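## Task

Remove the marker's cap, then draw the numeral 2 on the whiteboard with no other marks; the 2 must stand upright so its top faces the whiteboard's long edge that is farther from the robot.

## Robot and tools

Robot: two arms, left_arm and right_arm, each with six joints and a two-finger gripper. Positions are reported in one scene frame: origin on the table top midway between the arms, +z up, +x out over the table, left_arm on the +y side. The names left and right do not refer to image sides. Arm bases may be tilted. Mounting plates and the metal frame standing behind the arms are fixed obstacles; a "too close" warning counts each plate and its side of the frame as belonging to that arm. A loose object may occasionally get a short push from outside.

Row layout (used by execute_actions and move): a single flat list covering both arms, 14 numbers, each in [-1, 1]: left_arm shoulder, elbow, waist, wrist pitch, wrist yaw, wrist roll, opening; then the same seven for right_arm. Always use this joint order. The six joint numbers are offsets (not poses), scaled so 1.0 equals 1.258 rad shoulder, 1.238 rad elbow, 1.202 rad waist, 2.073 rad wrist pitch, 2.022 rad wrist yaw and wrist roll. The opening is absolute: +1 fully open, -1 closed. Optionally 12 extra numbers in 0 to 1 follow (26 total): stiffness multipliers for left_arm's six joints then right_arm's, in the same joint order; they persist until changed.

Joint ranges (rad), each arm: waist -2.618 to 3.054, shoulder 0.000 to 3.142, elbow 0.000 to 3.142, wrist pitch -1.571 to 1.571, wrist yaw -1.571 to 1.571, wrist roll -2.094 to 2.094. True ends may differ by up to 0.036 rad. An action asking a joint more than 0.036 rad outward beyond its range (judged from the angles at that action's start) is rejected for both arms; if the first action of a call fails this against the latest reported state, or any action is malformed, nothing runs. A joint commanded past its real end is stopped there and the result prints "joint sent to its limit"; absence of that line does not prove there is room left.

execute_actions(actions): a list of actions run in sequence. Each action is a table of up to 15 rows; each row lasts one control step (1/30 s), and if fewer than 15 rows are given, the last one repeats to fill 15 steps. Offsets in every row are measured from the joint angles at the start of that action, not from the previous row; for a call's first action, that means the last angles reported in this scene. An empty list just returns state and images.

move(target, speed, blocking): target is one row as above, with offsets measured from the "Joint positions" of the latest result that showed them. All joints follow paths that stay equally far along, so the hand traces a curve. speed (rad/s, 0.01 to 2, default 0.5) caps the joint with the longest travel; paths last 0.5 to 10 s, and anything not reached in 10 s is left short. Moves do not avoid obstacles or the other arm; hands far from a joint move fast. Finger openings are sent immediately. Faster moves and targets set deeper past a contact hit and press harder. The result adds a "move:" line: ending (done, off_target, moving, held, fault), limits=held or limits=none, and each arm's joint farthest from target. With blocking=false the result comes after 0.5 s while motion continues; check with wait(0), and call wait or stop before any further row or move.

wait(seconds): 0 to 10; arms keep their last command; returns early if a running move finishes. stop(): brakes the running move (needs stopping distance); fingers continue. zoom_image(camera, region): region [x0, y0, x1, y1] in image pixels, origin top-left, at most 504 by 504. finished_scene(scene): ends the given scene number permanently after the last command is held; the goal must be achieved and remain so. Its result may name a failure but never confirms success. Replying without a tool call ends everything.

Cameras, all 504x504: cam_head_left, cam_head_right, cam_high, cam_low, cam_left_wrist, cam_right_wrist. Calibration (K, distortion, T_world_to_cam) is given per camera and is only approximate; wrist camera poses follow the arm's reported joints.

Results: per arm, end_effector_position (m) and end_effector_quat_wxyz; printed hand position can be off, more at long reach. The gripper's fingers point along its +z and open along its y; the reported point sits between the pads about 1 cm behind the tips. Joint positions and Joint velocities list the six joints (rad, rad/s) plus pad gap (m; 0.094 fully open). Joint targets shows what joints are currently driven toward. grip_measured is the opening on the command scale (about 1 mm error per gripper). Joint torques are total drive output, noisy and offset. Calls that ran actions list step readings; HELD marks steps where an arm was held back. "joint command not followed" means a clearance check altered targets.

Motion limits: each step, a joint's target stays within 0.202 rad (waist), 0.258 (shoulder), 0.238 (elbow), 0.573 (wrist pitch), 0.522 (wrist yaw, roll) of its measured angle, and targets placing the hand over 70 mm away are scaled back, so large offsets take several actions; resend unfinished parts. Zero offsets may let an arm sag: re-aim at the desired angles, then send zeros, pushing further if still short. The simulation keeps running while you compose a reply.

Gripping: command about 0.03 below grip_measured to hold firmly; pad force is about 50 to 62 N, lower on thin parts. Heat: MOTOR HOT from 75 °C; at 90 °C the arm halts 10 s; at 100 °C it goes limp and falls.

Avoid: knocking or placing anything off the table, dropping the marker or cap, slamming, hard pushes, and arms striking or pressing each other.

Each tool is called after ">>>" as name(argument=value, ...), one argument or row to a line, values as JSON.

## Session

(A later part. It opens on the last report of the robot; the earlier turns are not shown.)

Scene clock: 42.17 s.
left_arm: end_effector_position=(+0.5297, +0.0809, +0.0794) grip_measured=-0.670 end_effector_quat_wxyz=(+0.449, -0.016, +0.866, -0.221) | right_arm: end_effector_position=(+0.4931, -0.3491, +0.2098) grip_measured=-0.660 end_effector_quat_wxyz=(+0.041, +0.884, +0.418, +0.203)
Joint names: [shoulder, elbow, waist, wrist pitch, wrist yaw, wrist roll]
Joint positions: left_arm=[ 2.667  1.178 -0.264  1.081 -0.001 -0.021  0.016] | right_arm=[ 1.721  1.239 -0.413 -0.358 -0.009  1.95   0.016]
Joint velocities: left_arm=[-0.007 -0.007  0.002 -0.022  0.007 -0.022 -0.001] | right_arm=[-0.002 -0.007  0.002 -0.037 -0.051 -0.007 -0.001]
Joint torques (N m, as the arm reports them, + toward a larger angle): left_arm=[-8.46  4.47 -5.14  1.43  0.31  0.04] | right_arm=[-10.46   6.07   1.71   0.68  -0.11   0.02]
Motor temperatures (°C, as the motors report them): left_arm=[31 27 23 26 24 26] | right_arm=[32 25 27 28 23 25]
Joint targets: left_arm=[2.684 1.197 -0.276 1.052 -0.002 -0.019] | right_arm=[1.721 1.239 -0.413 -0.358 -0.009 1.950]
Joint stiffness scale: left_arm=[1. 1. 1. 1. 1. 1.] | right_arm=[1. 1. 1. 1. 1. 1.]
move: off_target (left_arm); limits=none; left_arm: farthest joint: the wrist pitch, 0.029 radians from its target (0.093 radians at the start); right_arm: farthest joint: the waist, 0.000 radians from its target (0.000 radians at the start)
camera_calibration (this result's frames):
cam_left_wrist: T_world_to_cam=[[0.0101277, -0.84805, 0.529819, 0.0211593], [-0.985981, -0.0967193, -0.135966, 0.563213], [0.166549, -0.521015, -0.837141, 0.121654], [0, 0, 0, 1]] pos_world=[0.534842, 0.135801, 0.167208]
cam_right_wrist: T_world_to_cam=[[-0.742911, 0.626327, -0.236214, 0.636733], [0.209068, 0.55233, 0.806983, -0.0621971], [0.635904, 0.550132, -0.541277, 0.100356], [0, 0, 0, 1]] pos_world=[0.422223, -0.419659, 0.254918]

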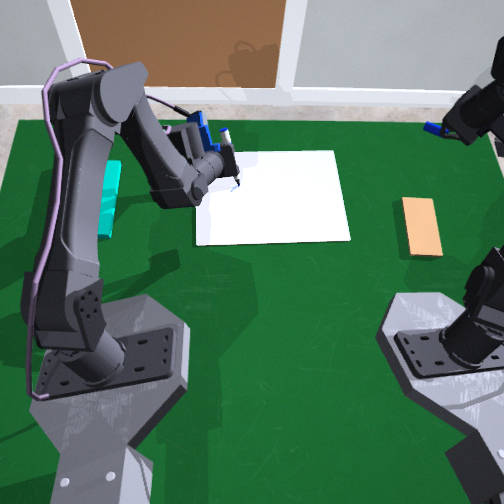

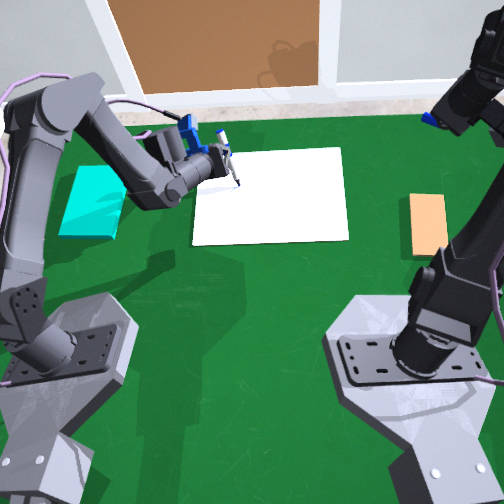

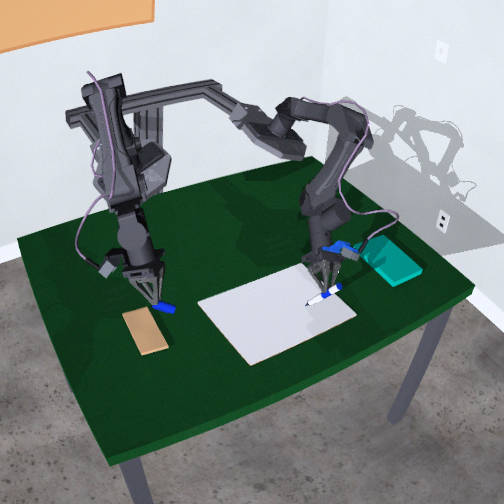

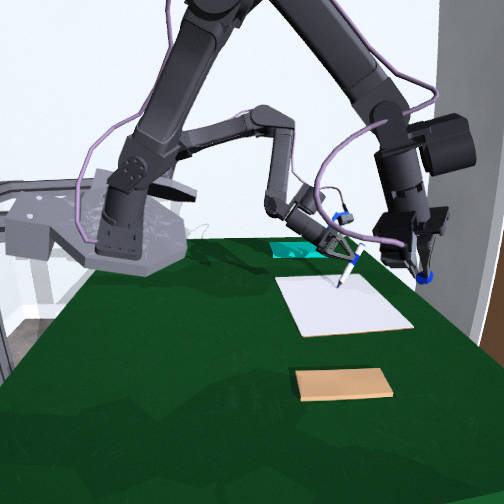

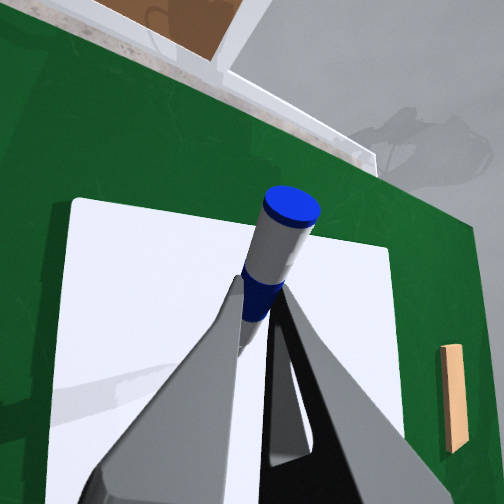

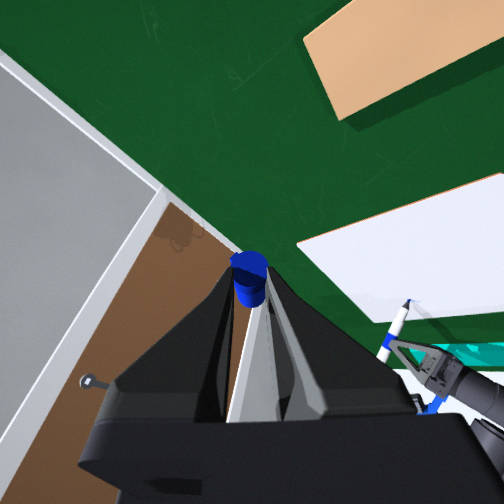

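>>> move(
  target=[0.037,0.056,-0.035,-0.029,0,0,-0.78,0,0,0,0,0,0,-0.8],
  speed=0.15,
)

>>> zoom_image(
  camera="cam_head_left",
  region=[200,150,290,240],
)

Scene clock: 43.23 s.
left_arm: end_effector_position=(+0.5321, +0.0604, +0.0791) grip_measured=-0.670 end_effector_quat_wxyz=(+0.447, -0.003, +0.864, -0.231) | right_arm: end_effector_position=(+0.4931, -0.3491, +0.2098) grip_measured=-0.660 end_effector_quat_wxyz=(+0.041, +0.884, +0.418, +0.203)
Joint names: [shoulder, elbow, waist, wrist pitch, wrist yaw, wrist roll]
Joint positions: left_arm=[ 2.695  1.229 -0.296  1.052 -0.002 -0.021  0.016] | right_arm=[ 1.721  1.239 -0.413 -0.358 -0.009  1.95   0.016]
Joint velocities: left_arm=[ 0.012 -0.007  0.007 -0.007 -0.037 -0.037 -0.002] | right_arm=[ 0.022  0.027  0.007  0.081 -0.051 -0.022  0.   ]
Joint torques (N m, as the arm reports them, + toward a larger angle): left_arm=[-8.59  4.58 -5.03  1.45  0.32  0.02] | right_arm=[-10.45   6.09   1.74   0.68  -0.11   0.02]
Motor temperatures (°C, as the motors report them): left_arm=[31 27 23 26 24 26] | right_arm=[32 25 26 28 23 25]
Joint targets: left_arm=[2.714 1.247 -0.306 1.020 -0.001 -0.021] | right_arm=[1.721 1.239 -0.413 -0.358 -0.009 1.950]
Joint stiffness scale: left_arm=[1. 1. 1. 1. 1. 1.] | right_arm=[1. 1. 1. 1. 1. 1.]
move: off_target (left_arm); limits=none; left_arm: farthest joint: the wrist pitch, 0.031 radians from its target (0.060 radians at the start); right_arm: farthest joint: the waist, 0.000 radians from its target (0.000 radians at the start)
camera_calibration (this result's frames):
cam_left_wrist: T_world_to_cam=[[-0.0180539, -0.844853, 0.534694, 0.0184066], [-0.987983, -0.0670307, -0.139272, 0.563066], [0.153505, -0.530783, -0.83349, 0.117586], [0, 0, 0, 1]] pos_world=[0.538582, 0.115706, 0.166584]
cam_right_wrist: T_world_to_cam=[[-0.742911, 0.626327, -0.236214, 0.636733], [0.209068, 0.55233, 0.806983, -0.0621971], [0.635904, 0.550132, -0.541277, 0.100356], [0, 0, 0, 1]] pos_world=[0.422223, -0.419659, 0.254918]

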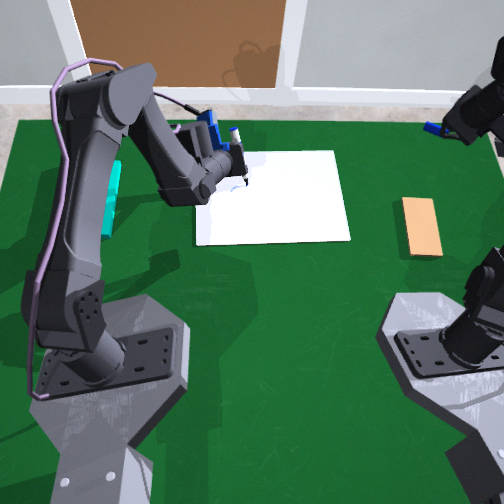

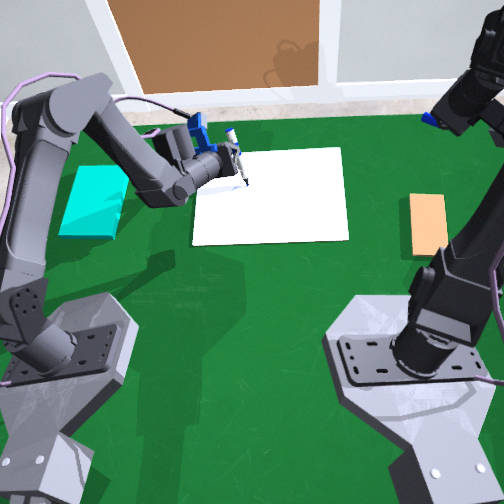

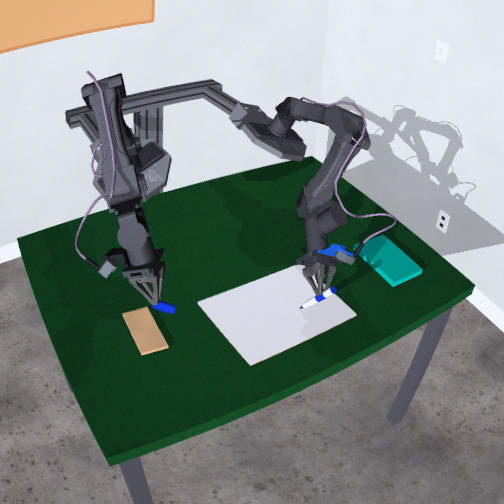

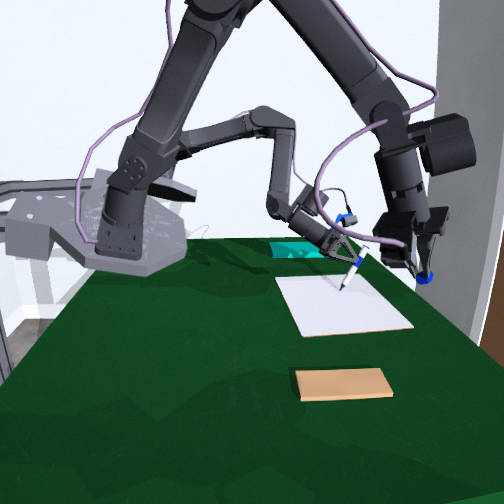

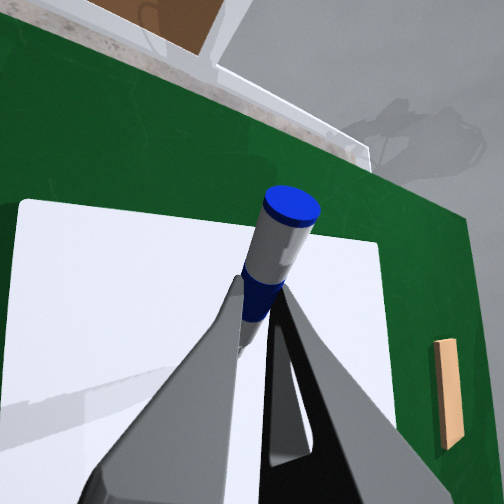

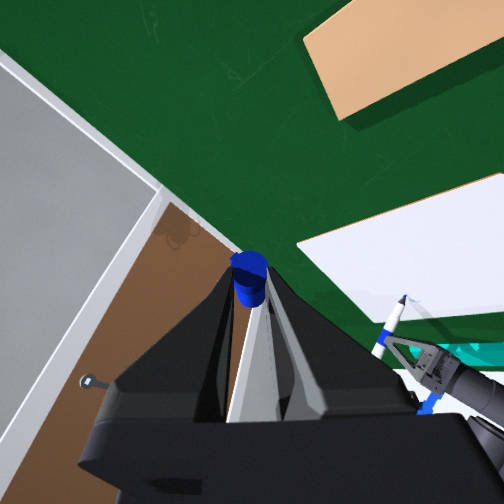

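Region (200, 150, 290, 240) of cam_head_left's 504x504 image, scaled by 5.600, with more detail than that image has.

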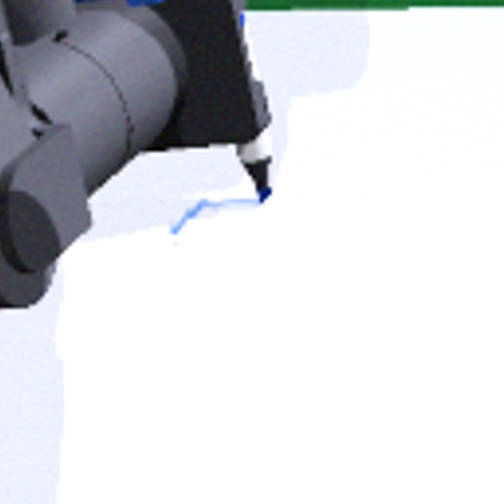

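>>> move(
  target=[0.032,-0.024,-0.035,-0.008,0,0,-0.78,0,0,0,0,0,0,-0.8],
  speed=0.15,
)

>>> zoom_image(
  camera="cam_head_left",
  region=[200,150,290,240],
)

Scene clock: 44.30 s.
left_arm: end_effector_position=(+0.5223, +0.0422, +0.0785) grip_measured=-0.670 end_effector_quat_wxyz=(+0.443, +0.010, +0.864, -0.240) | right_arm: end_effector_position=(+0.4931, -0.3491, +0.2098) grip_measured=-0.660 end_effector_quat_wxyz=(+0.041, +0.884, +0.418, +0.203)
Joint names: [shoulder, elbow, waist, wrist pitch, wrist yaw, wrist roll]
Joint positions: left_arm=[ 2.714  1.229 -0.328  1.057 -0.003 -0.022  0.016] | right_arm=[ 1.721  1.239 -0.413 -0.358 -0.009  1.95   0.016]
Joint velocities: left_arm=[ 0.007  0.012 -0.007 -0.037  0.037  0.066 -0.   ] | right_arm=[ 0.007 -0.017 -0.012  0.037 -0.125  0.037  0.   ]
Joint torques (N m, as the arm reports them, + toward a larger angle): left_arm=[-8.3   1.35 -5.13  1.53  0.32  0.03] | right_arm=[-10.41   6.08   1.75   0.68  -0.12   0.02]
Motor temperatures (°C, as the motors report them): left_arm=[31 27 23 26 24 26] | right_arm=[32 25 26 28 23 25]
Joint targets: left_arm=[2.736 1.199 -0.338 1.035 -0.002 -0.021] | right_arm=[1.721 1.239 -0.413 -0.358 -0.009 1.950]
Joint stiffness scale: left_arm=[1. 1. 1. 1. 1. 1.] | right_arm=[1. 1. 1. 1. 1. 1.]
move: off_target (left_arm); limits=none; left_arm: farthest joint: the elbow, 0.029 radians from its target (0.029 radians at the start); right_arm: farthest joint: the waist, 0.000 radians from its target (0.000 radians at the start)
camera_calibration (this result's frames):
cam_left_wrist: T_world_to_cam=[[-0.0457856, -0.841539, 0.538252, 0.0172509], [-0.989826, -0.034443, -0.138048, 0.55164], [0.134712, -0.539097, -0.831401, 0.118906], [0, 0, 0, 1]] pos_world=[0.530799, 0.0976193, 0.165726]
cam_right_wrist: T_world_to_cam=[[-0.742911, 0.626327, -0.236214, 0.636733], [0.209068, 0.55233, 0.806983, -0.0621971], [0.635904, 0.550132, -0.541277, 0.100356], [0, 0, 0, 1]] pos_world=[0.422223, -0.419659, 0.254918]

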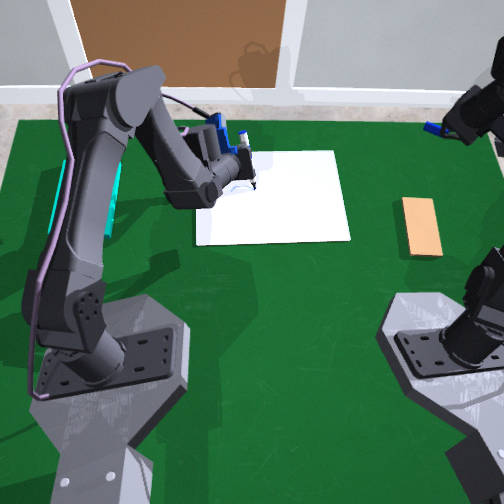

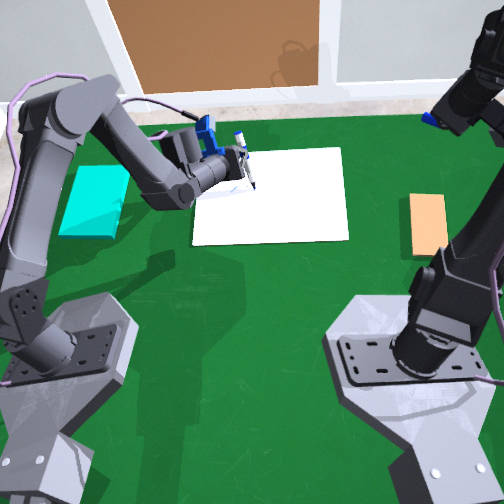

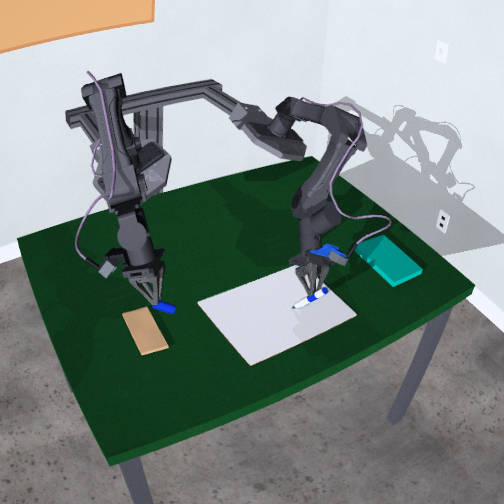

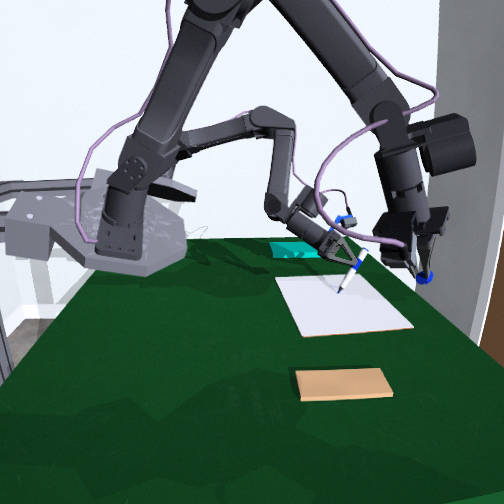

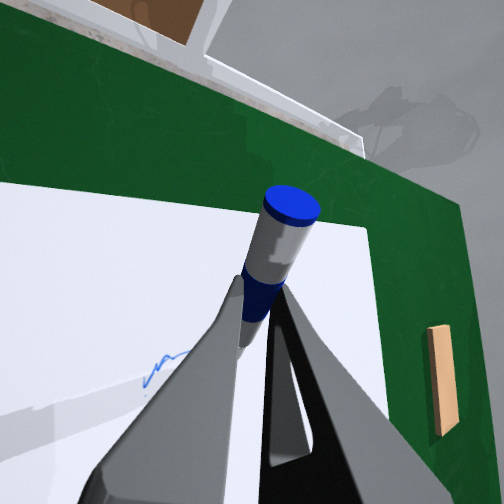

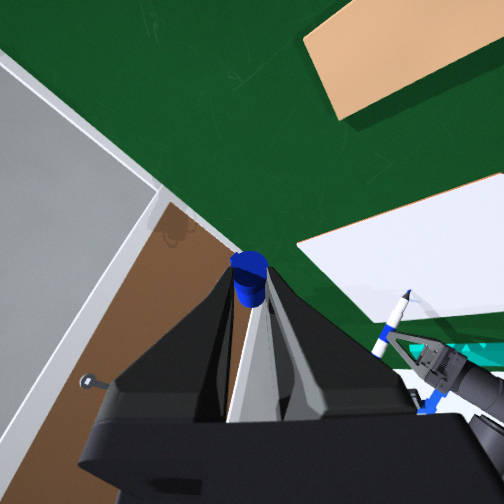

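Region (200, 150, 290, 240) of cam_head_left's 504x504 image, scaled by 5.600, with more detail than that image has.

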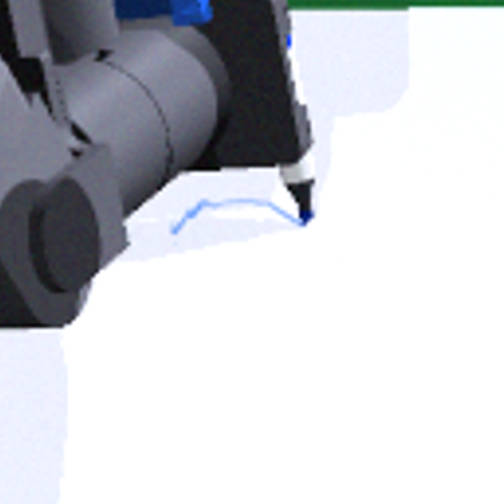

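>>> move(
  target=[0.019,-0.0735,-0.02,0.02,0,0,-0.78,0,0,0,0,0,0,-0.8],
  speed=0.15,
)

>>> zoom_image(
  camera="cam_head_left",
  region=[200,150,290,240],
)

Scene clock: 45.60 s.
left_arm: end_effector_position=(+0.5045, +0.0391, +0.0791) grip_measured=-0.670 end_effector_quat_wxyz=(+0.443, +0.015, +0.862, -0.244) | right_arm: end_effector_position=(+0.4931, -0.3491, +0.2098) grip_measured=-0.660 end_effector_quat_wxyz=(+0.041, +0.884, +0.418, +0.203)
Joint names: [shoulder, elbow, waist, wrist pitch, wrist yaw, wrist roll]
Joint positions: left_arm=[ 2.714  1.163 -0.341  1.124 -0.003 -0.022  0.016] | right_arm=[ 1.721  1.239 -0.413 -0.358 -0.009  1.95   0.016]
Joint velocities: left_arm=[ 0.012 -0.022  0.007 -0.007 -0.051 -0.007 -0.001] | right_arm=[ 0.007 -0.012 -0.007 -0.081 -0.022  0.037 -0.001]
Joint torques (N m, as the arm reports them, + toward a larger angle): left_arm=[-7.86  1.36 -5.16  1.5   0.31  0.04] | right_arm=[-10.46   6.12   1.7    0.68  -0.12   0.03]
Motor temperatures (°C, as the motors report them): left_arm=[31 27 23 26 24 26] | right_arm=[32 25 26 28 23 25]
Joint targets: left_arm=[2.738 1.138 -0.352 1.099 -0.003 -0.022] | right_arm=[1.721 1.239 -0.413 -0.358 -0.009 1.950]
Joint stiffness scale: left_arm=[1. 1. 1. 1. 1. 1.] | right_arm=[1. 1. 1. 1. 1. 1.]
move: off_target (left_arm); limits=none; left_arm: farthest joint: the elbow, 0.025 radians from its target (0.091 radians at the start); right_arm: farthest joint: the waist, 0.000 radians from its target (0.000 radians at the start)
camera_calibration (this result's frames):
cam_left_wrist: T_world_to_cam=[[-0.0580124, -0.83889, 0.541201, 0.0193575], [-0.989532, -0.0234372, -0.142399, 0.533665], [0.132141, -0.543796, -0.828749, 0.121372], [0, 0, 0, 1]] pos_world=[0.513163, 0.0947483, 0.166104]
cam_right_wrist: T_world_to_cam=[[-0.742911, 0.626327, -0.236214, 0.636733], [0.209068, 0.55233, 0.806983, -0.0621971], [0.635904, 0.550132, -0.541277, 0.100356], [0, 0, 0, 1]] pos_world=[0.422223, -0.419659, 0.254918]

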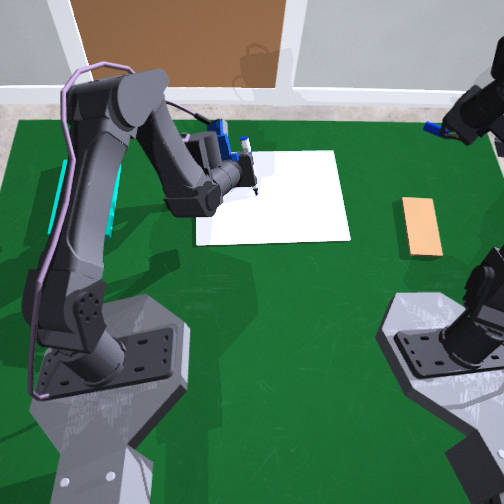

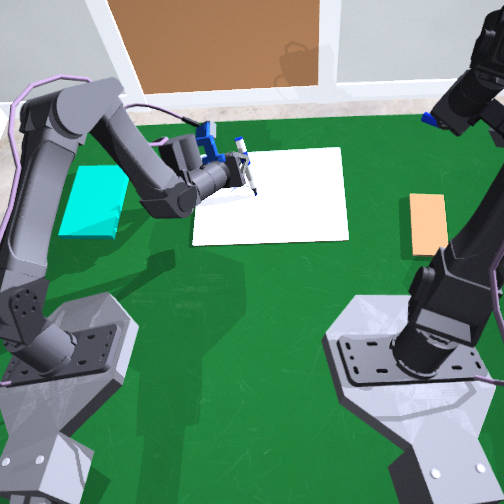

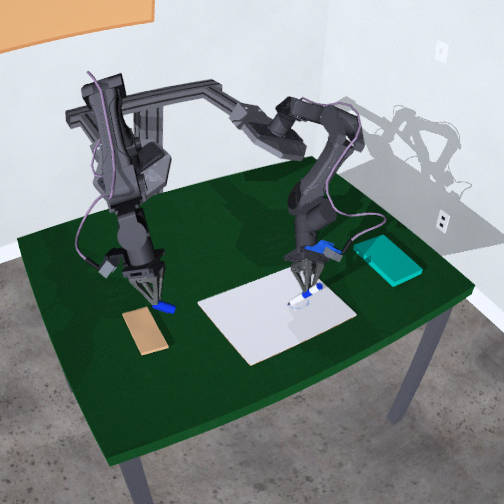

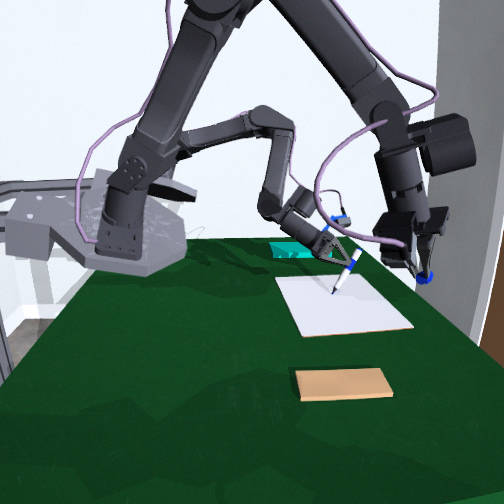

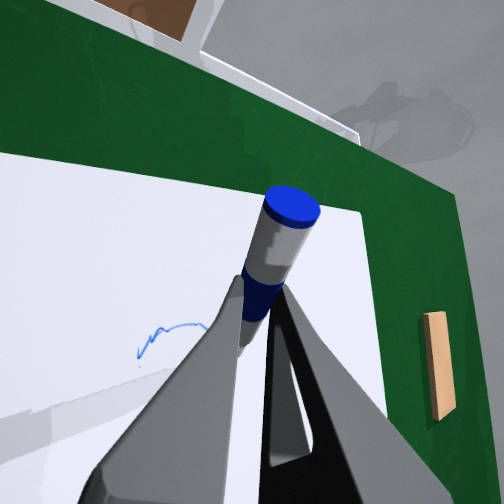

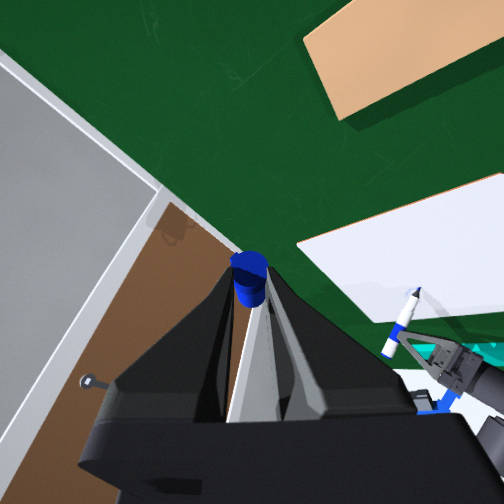

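Region (200, 150, 290, 240) of cam_head_left's 504x504 image, scaled by 5.600, with more detail than that image has.

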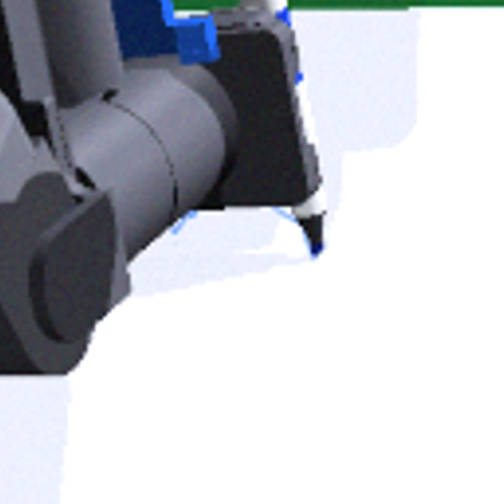

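>>> move(
  target=[-0.008,-0.107,0.0175,0.036,0,0,-0.78,0,0,0,0,0,0,-0.8],
  speed=0.15,
)

>>> zoom_image(
  camera="cam_head_left",
  region=[200,150,290,240],
)

Scene clock: 47.10 s.
left_arm: end_effector_position=(+0.4836, +0.0523, +0.0786) grip_measured=-0.670 end_effector_quat_wxyz=(+0.447, +0.007, +0.861, -0.244) | right_arm: end_effector_position=(+0.4931, -0.3491, +0.2098) grip_measured=-0.660 end_effector_quat_wxyz=(+0.041, +0.884, +0.418, +0.203)
Joint names: [shoulder, elbow, waist, wrist pitch, wrist yaw, wrist roll]
Joint positions: left_arm=[ 2.707  1.058 -0.327  1.234  0.004 -0.028  0.016] | right_arm=[ 1.721  1.239 -0.413 -0.358 -0.009  1.95   0.016]
Joint velocities: left_arm=[-0.012  0.002  0.012  0.022  0.037  0.022 -0.001] | right_arm=[ 0.007  0.017  0.007 -0.081  0.022  0.051 -0.001]
Joint torques (N m, as the arm reports them, + toward a larger angle): left_arm=[-9.2   0.64 -3.47  1.4   0.24  0.11] | right_arm=[-10.4    6.08   1.71   0.67  -0.11   0.  ]
Motor temperatures (°C, as the motors report them): left_arm=[31 27 23 26 24 26] | right_arm=[32 25 26 28 23 25]
Joint targets: left_arm=[2.704 1.030 -0.320 1.198 -0.003 -0.022] | right_arm=[1.721 1.239 -0.413 -0.358 -0.009 1.950]
Joint stiffness scale: left_arm=[1. 1. 1. 1. 1. 1.] | right_arm=[1. 1. 1. 1. 1. 1.]
move: off_target (left_arm); limits=none; left_arm: farthest joint: the wrist pitch, 0.035 radians from its target (0.075 radians at the start); right_arm: farthest joint: the waist, 0.000 radians from its target (0.000 radians at the start)
camera_calibration (this result's frames):
cam_left_wrist: T_world_to_cam=[[-0.0473655, -0.83516, 0.547963, 0.0235574], [-0.988441, -0.0399051, -0.14626, 0.513926], [0.144017, -0.548557, -0.823616, 0.125012], [0, 0, 0, 1]] pos_world=[0.491097, 0.108758, 0.16522]
cam_right_wrist: T_world_to_cam=[[-0.742911, 0.626327, -0.236214, 0.636733], [0.209068, 0.55233, 0.806983, -0.0621971], [0.635904, 0.550132, -0.541277, 0.100356], [0, 0, 0, 1]] pos_world=[0.422223, -0.419659, 0.254918]

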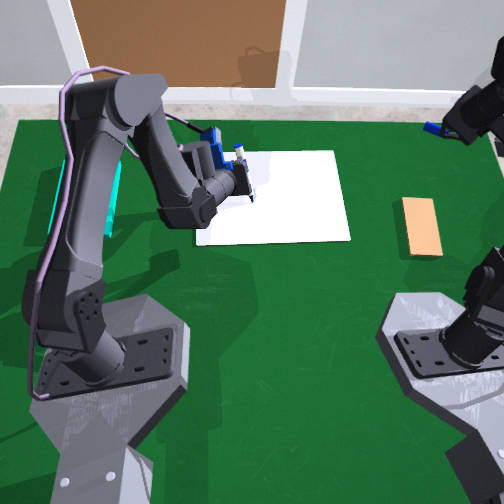

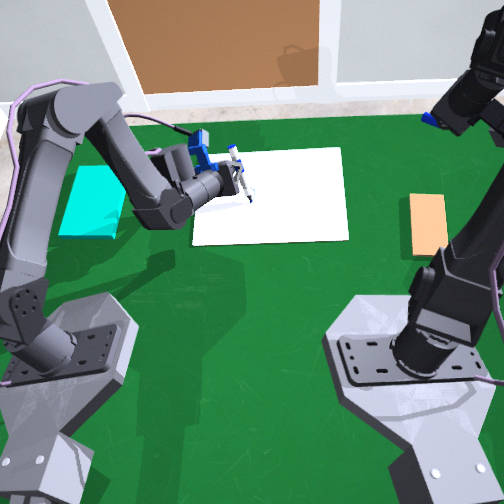

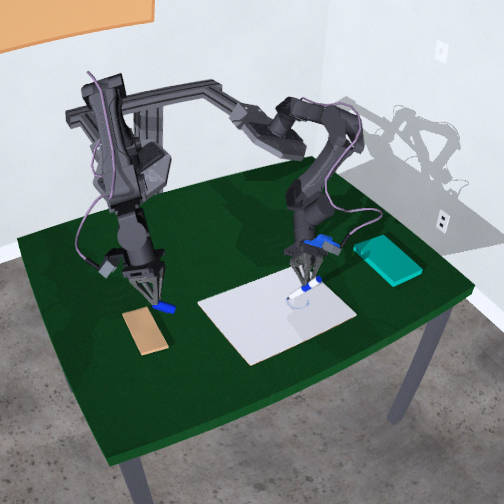

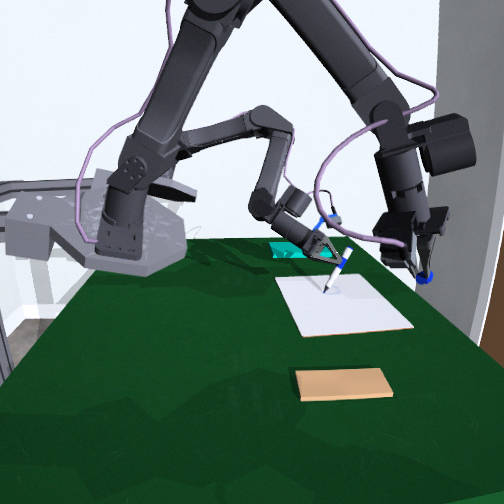

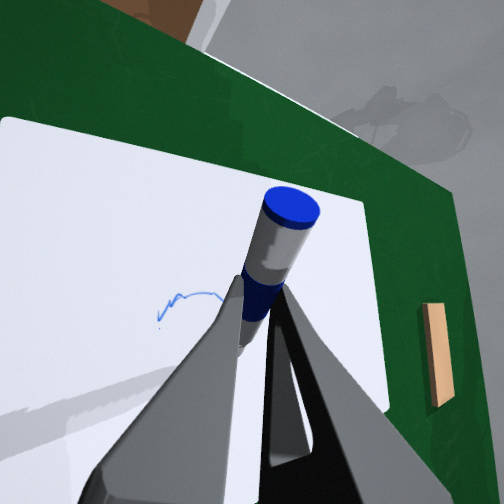

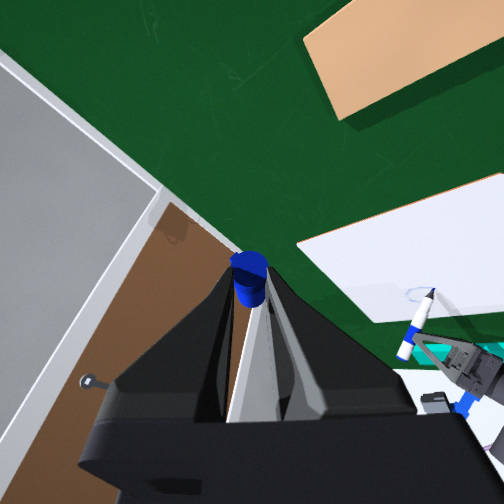

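Region (200, 150, 290, 240) of cam_head_left's 504x504 image, scaled by 5.600, with more detail than that image has.

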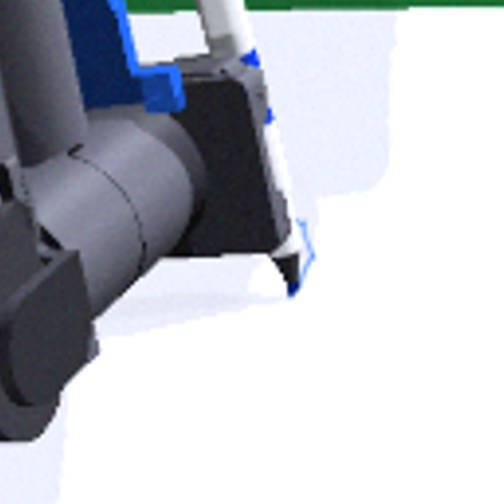

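>>> move(
  target=[-0.02,-0.113,0.028,0.025,0,0,-0.78,0,0,0,0,0,0,-0.8],
  speed=0.15,
)

>>> zoom_image(
  camera="cam_head_left",
  region=[200,160,290,250],
)

Scene clock: 48.70 s.
left_arm: end_effector_position=(+0.4616, +0.0714, +0.0774) grip_measured=-0.670 end_effector_quat_wxyz=(+0.441, -0.004, +0.864, -0.241) | right_arm: end_effector_position=(+0.4931, -0.3491, +0.2098) grip_measured=-0.660 end_effector_quat_wxyz=(+0.041, +0.884, +0.418, +0.203)
Joint names: [shoulder, elbow, waist, wrist pitch, wrist yaw, wrist roll]
Joint positions: left_arm=[ 2.687  0.945 -0.3    1.317  0.011 -0.035  0.016] | right_arm=[ 1.721  1.239 -0.413 -0.358 -0.009  1.95   0.016]
Joint velocities: left_arm=[ 0.007 -0.007 -0.012 -0.037  0.007 -0.007 -0.001] | right_arm=[-0.002 -0.002 -0.017  0.051  0.022  0.051 -0.001]
Joint torques (N m, as the arm reports them, + toward a larger angle): left_arm=[-8.83  0.15 -3.24  1.42  0.24  0.1 ] | right_arm=[-10.42   6.06   1.67   0.68  -0.11   0.02]
Motor temperatures (°C, as the motors report them): left_arm=[32 27 23 26 24 26] | right_arm=[32 25 26 28 23 25]
Joint targets: left_arm=[2.682 0.918 -0.293 1.285 0.004 -0.029] | right_arm=[1.721 1.239 -0.413 -0.358 -0.009 1.950]
Joint stiffness scale: left_arm=[1. 1. 1. 1. 1. 1.] | right_arm=[1. 1. 1. 1. 1. 1.]
move: off_target (left_arm); limits=none; left_arm: farthest joint: the wrist pitch, 0.032 radians from its target (0.052 radians at the start); right_arm: farthest joint: the waist, 0.000 radians from its target (0.000 radians at the start)
camera_calibration (this result's frames):
cam_left_wrist: T_world_to_cam=[[-0.0219965, -0.834941, 0.5499, 0.0272357], [-0.99005, -0.0582749, -0.128085, 0.493373], [0.138988, -0.547246, -0.825351, 0.139976], [0, 0, 0, 1]] pos_world=[0.469608, 0.128093, 0.163746]
cam_right_wrist: T_world_to_cam=[[-0.742911, 0.626327, -0.236214, 0.636733], [0.209068, 0.55233, 0.806983, -0.0621971], [0.635904, 0.550132, -0.541277, 0.100356], [0, 0, 0, 1]] pos_world=[0.422223, -0.419659, 0.254918]

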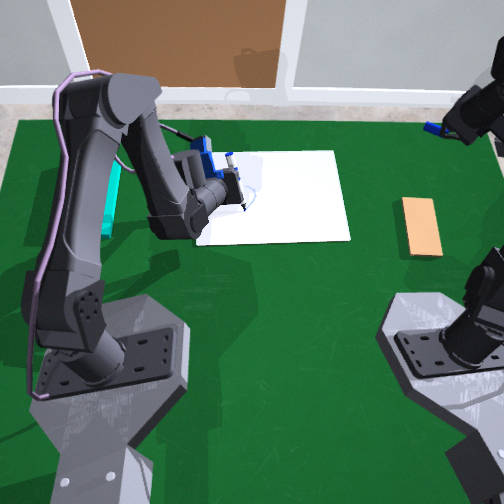

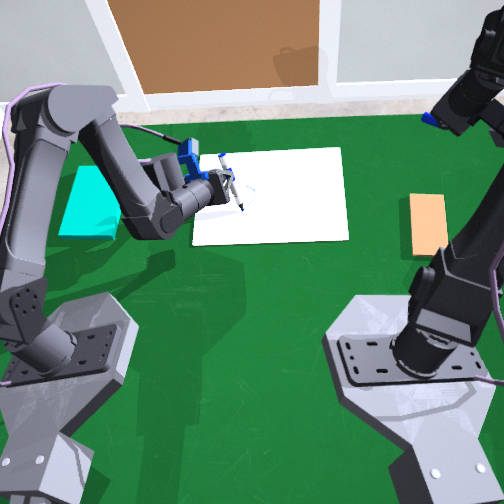

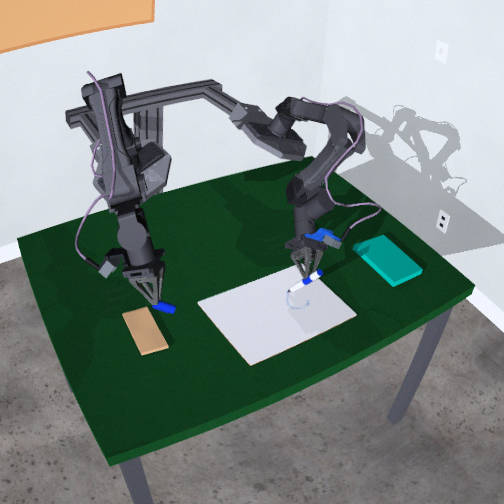

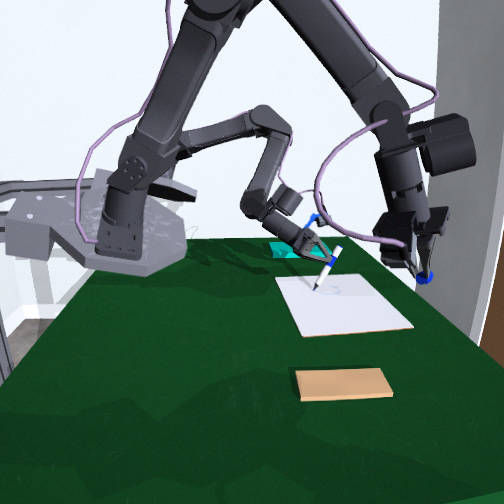

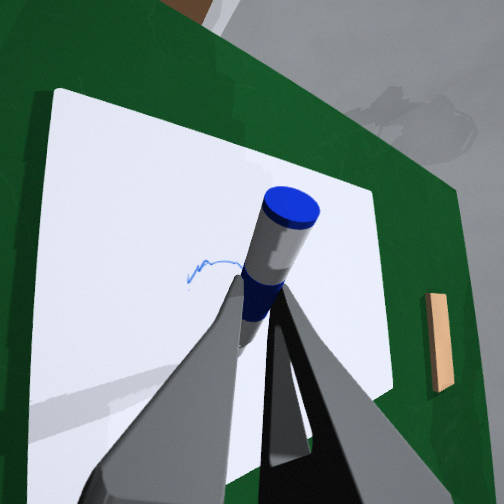

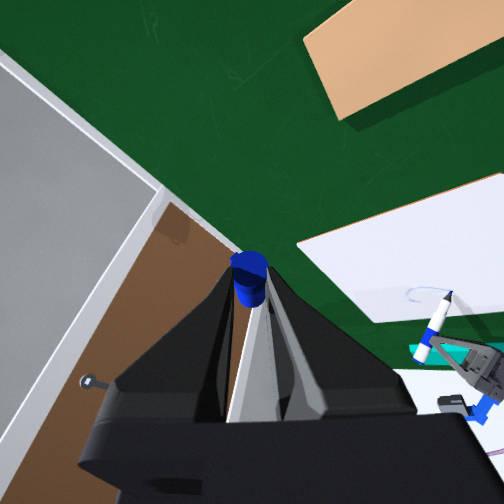

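Region (200, 160, 290, 250) of cam_head_left's 504x504 image, scaled by 5.600, with more detail than that image has.

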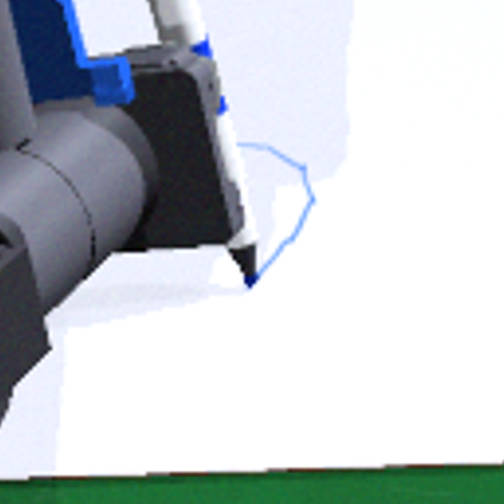

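>>> execute_actions(
  actions=[],
)

Scene clock: 49.50 s.
left_arm: end_effector_position=(+0.4616, +0.0714, +0.0774) grip_measured=-0.670 end_effector_quat_wxyz=(+0.441, -0.004, +0.864, -0.241) | right_arm: end_effector_position=(+0.4931, -0.3491, +0.2098) grip_measured=-0.660 end_effector_quat_wxyz=(+0.041, +0.884, +0.418, +0.203)
Joint names: [shoulder, elbow, waist, wrist pitch, wrist yaw, wrist roll]
Joint positions: left_arm=[ 2.687  0.945 -0.3    1.317  0.011 -0.035  0.016] | right_arm=[ 1.721  1.239 -0.413 -0.358 -0.009  1.95   0.016]
Joint velocities: left_arm=[ 0.002 -0.007 -0.007  0.125 -0.037  0.007 -0.001] | right_arm=[ 0.002 -0.017  0.022 -0.051 -0.051  0.037 -0.002]
Joint torques (N m, as the arm reports them, + toward a larger angle): left_arm=[-8.83  0.17 -3.24  1.42  0.24  0.11] | right_arm=[-10.45   6.02   1.76   0.67  -0.12   0.02]
Motor temperatures (°C, as the motors report them): left_arm=[32 27 23 26 24 26] | right_arm=[32 25 26 28 23 25]
Joint targets: left_arm=[2.682 0.918 -0.293 1.285 0.004 -0.029] | right_arm=[1.721 1.239 -0.413 -0.358 -0.009 1.950]
Joint stiffness scale: left_arm=[1. 1. 1. 1. 1. 1.] | right_arm=[1. 1. 1. 1. 1. 1.]
camera_calibration (this result's frames):
cam_left_wrist: T_world_to_cam=[[-0.0219965, -0.834941, 0.5499, 0.0272357], [-0.99005, -0.0582749, -0.128085, 0.493373], [0.138988, -0.547246, -0.825351, 0.139976], [0, 0, 0, 1]] pos_world=[0.469608, 0.128093, 0.163746]
cam_right_wrist: T_world_to_cam=[[-0.742911, 0.626327, -0.236214, 0.636733], [0.209068, 0.55233, 0.806983, -0.0621971], [0.635904, 0.550132, -0.541277, 0.100356], [0, 0, 0, 1]] pos_world=[0.422223, -0.419659, 0.254918]

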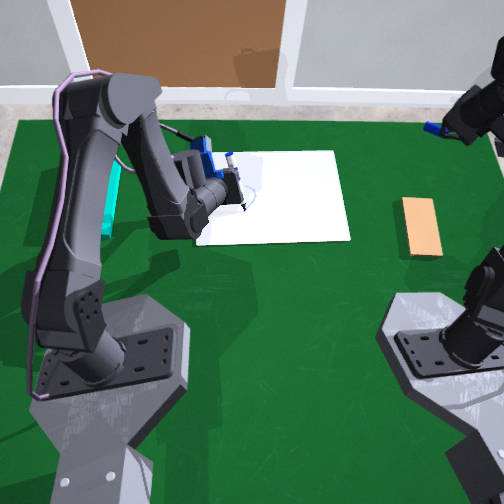

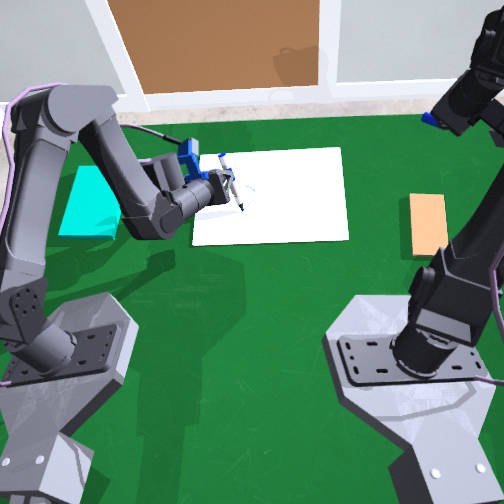

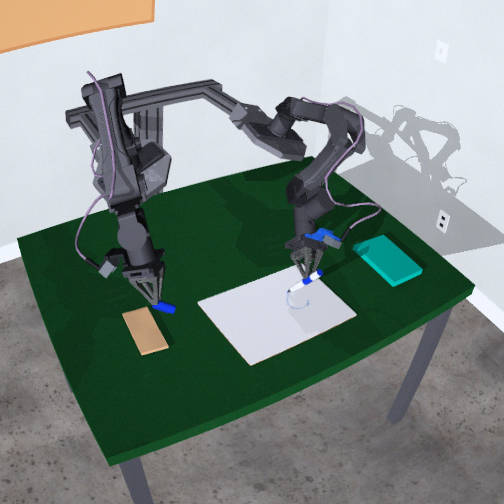

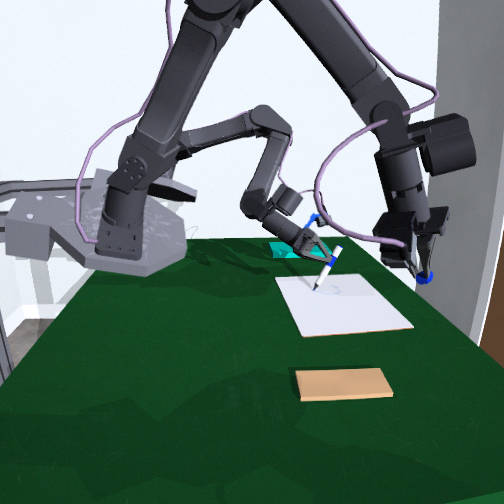

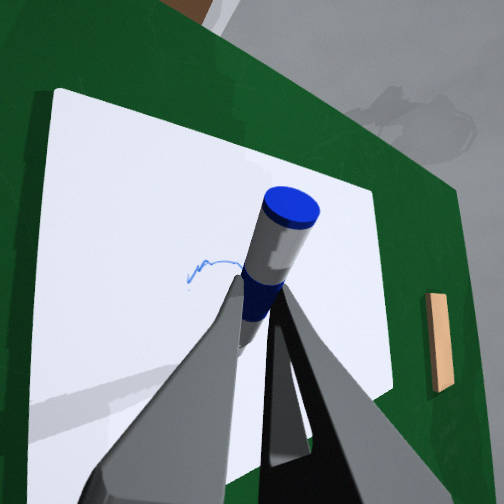

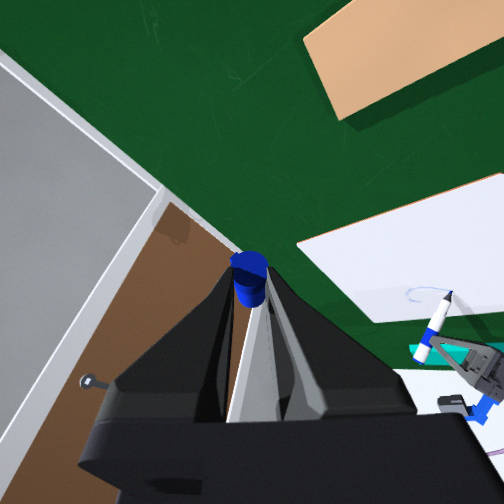

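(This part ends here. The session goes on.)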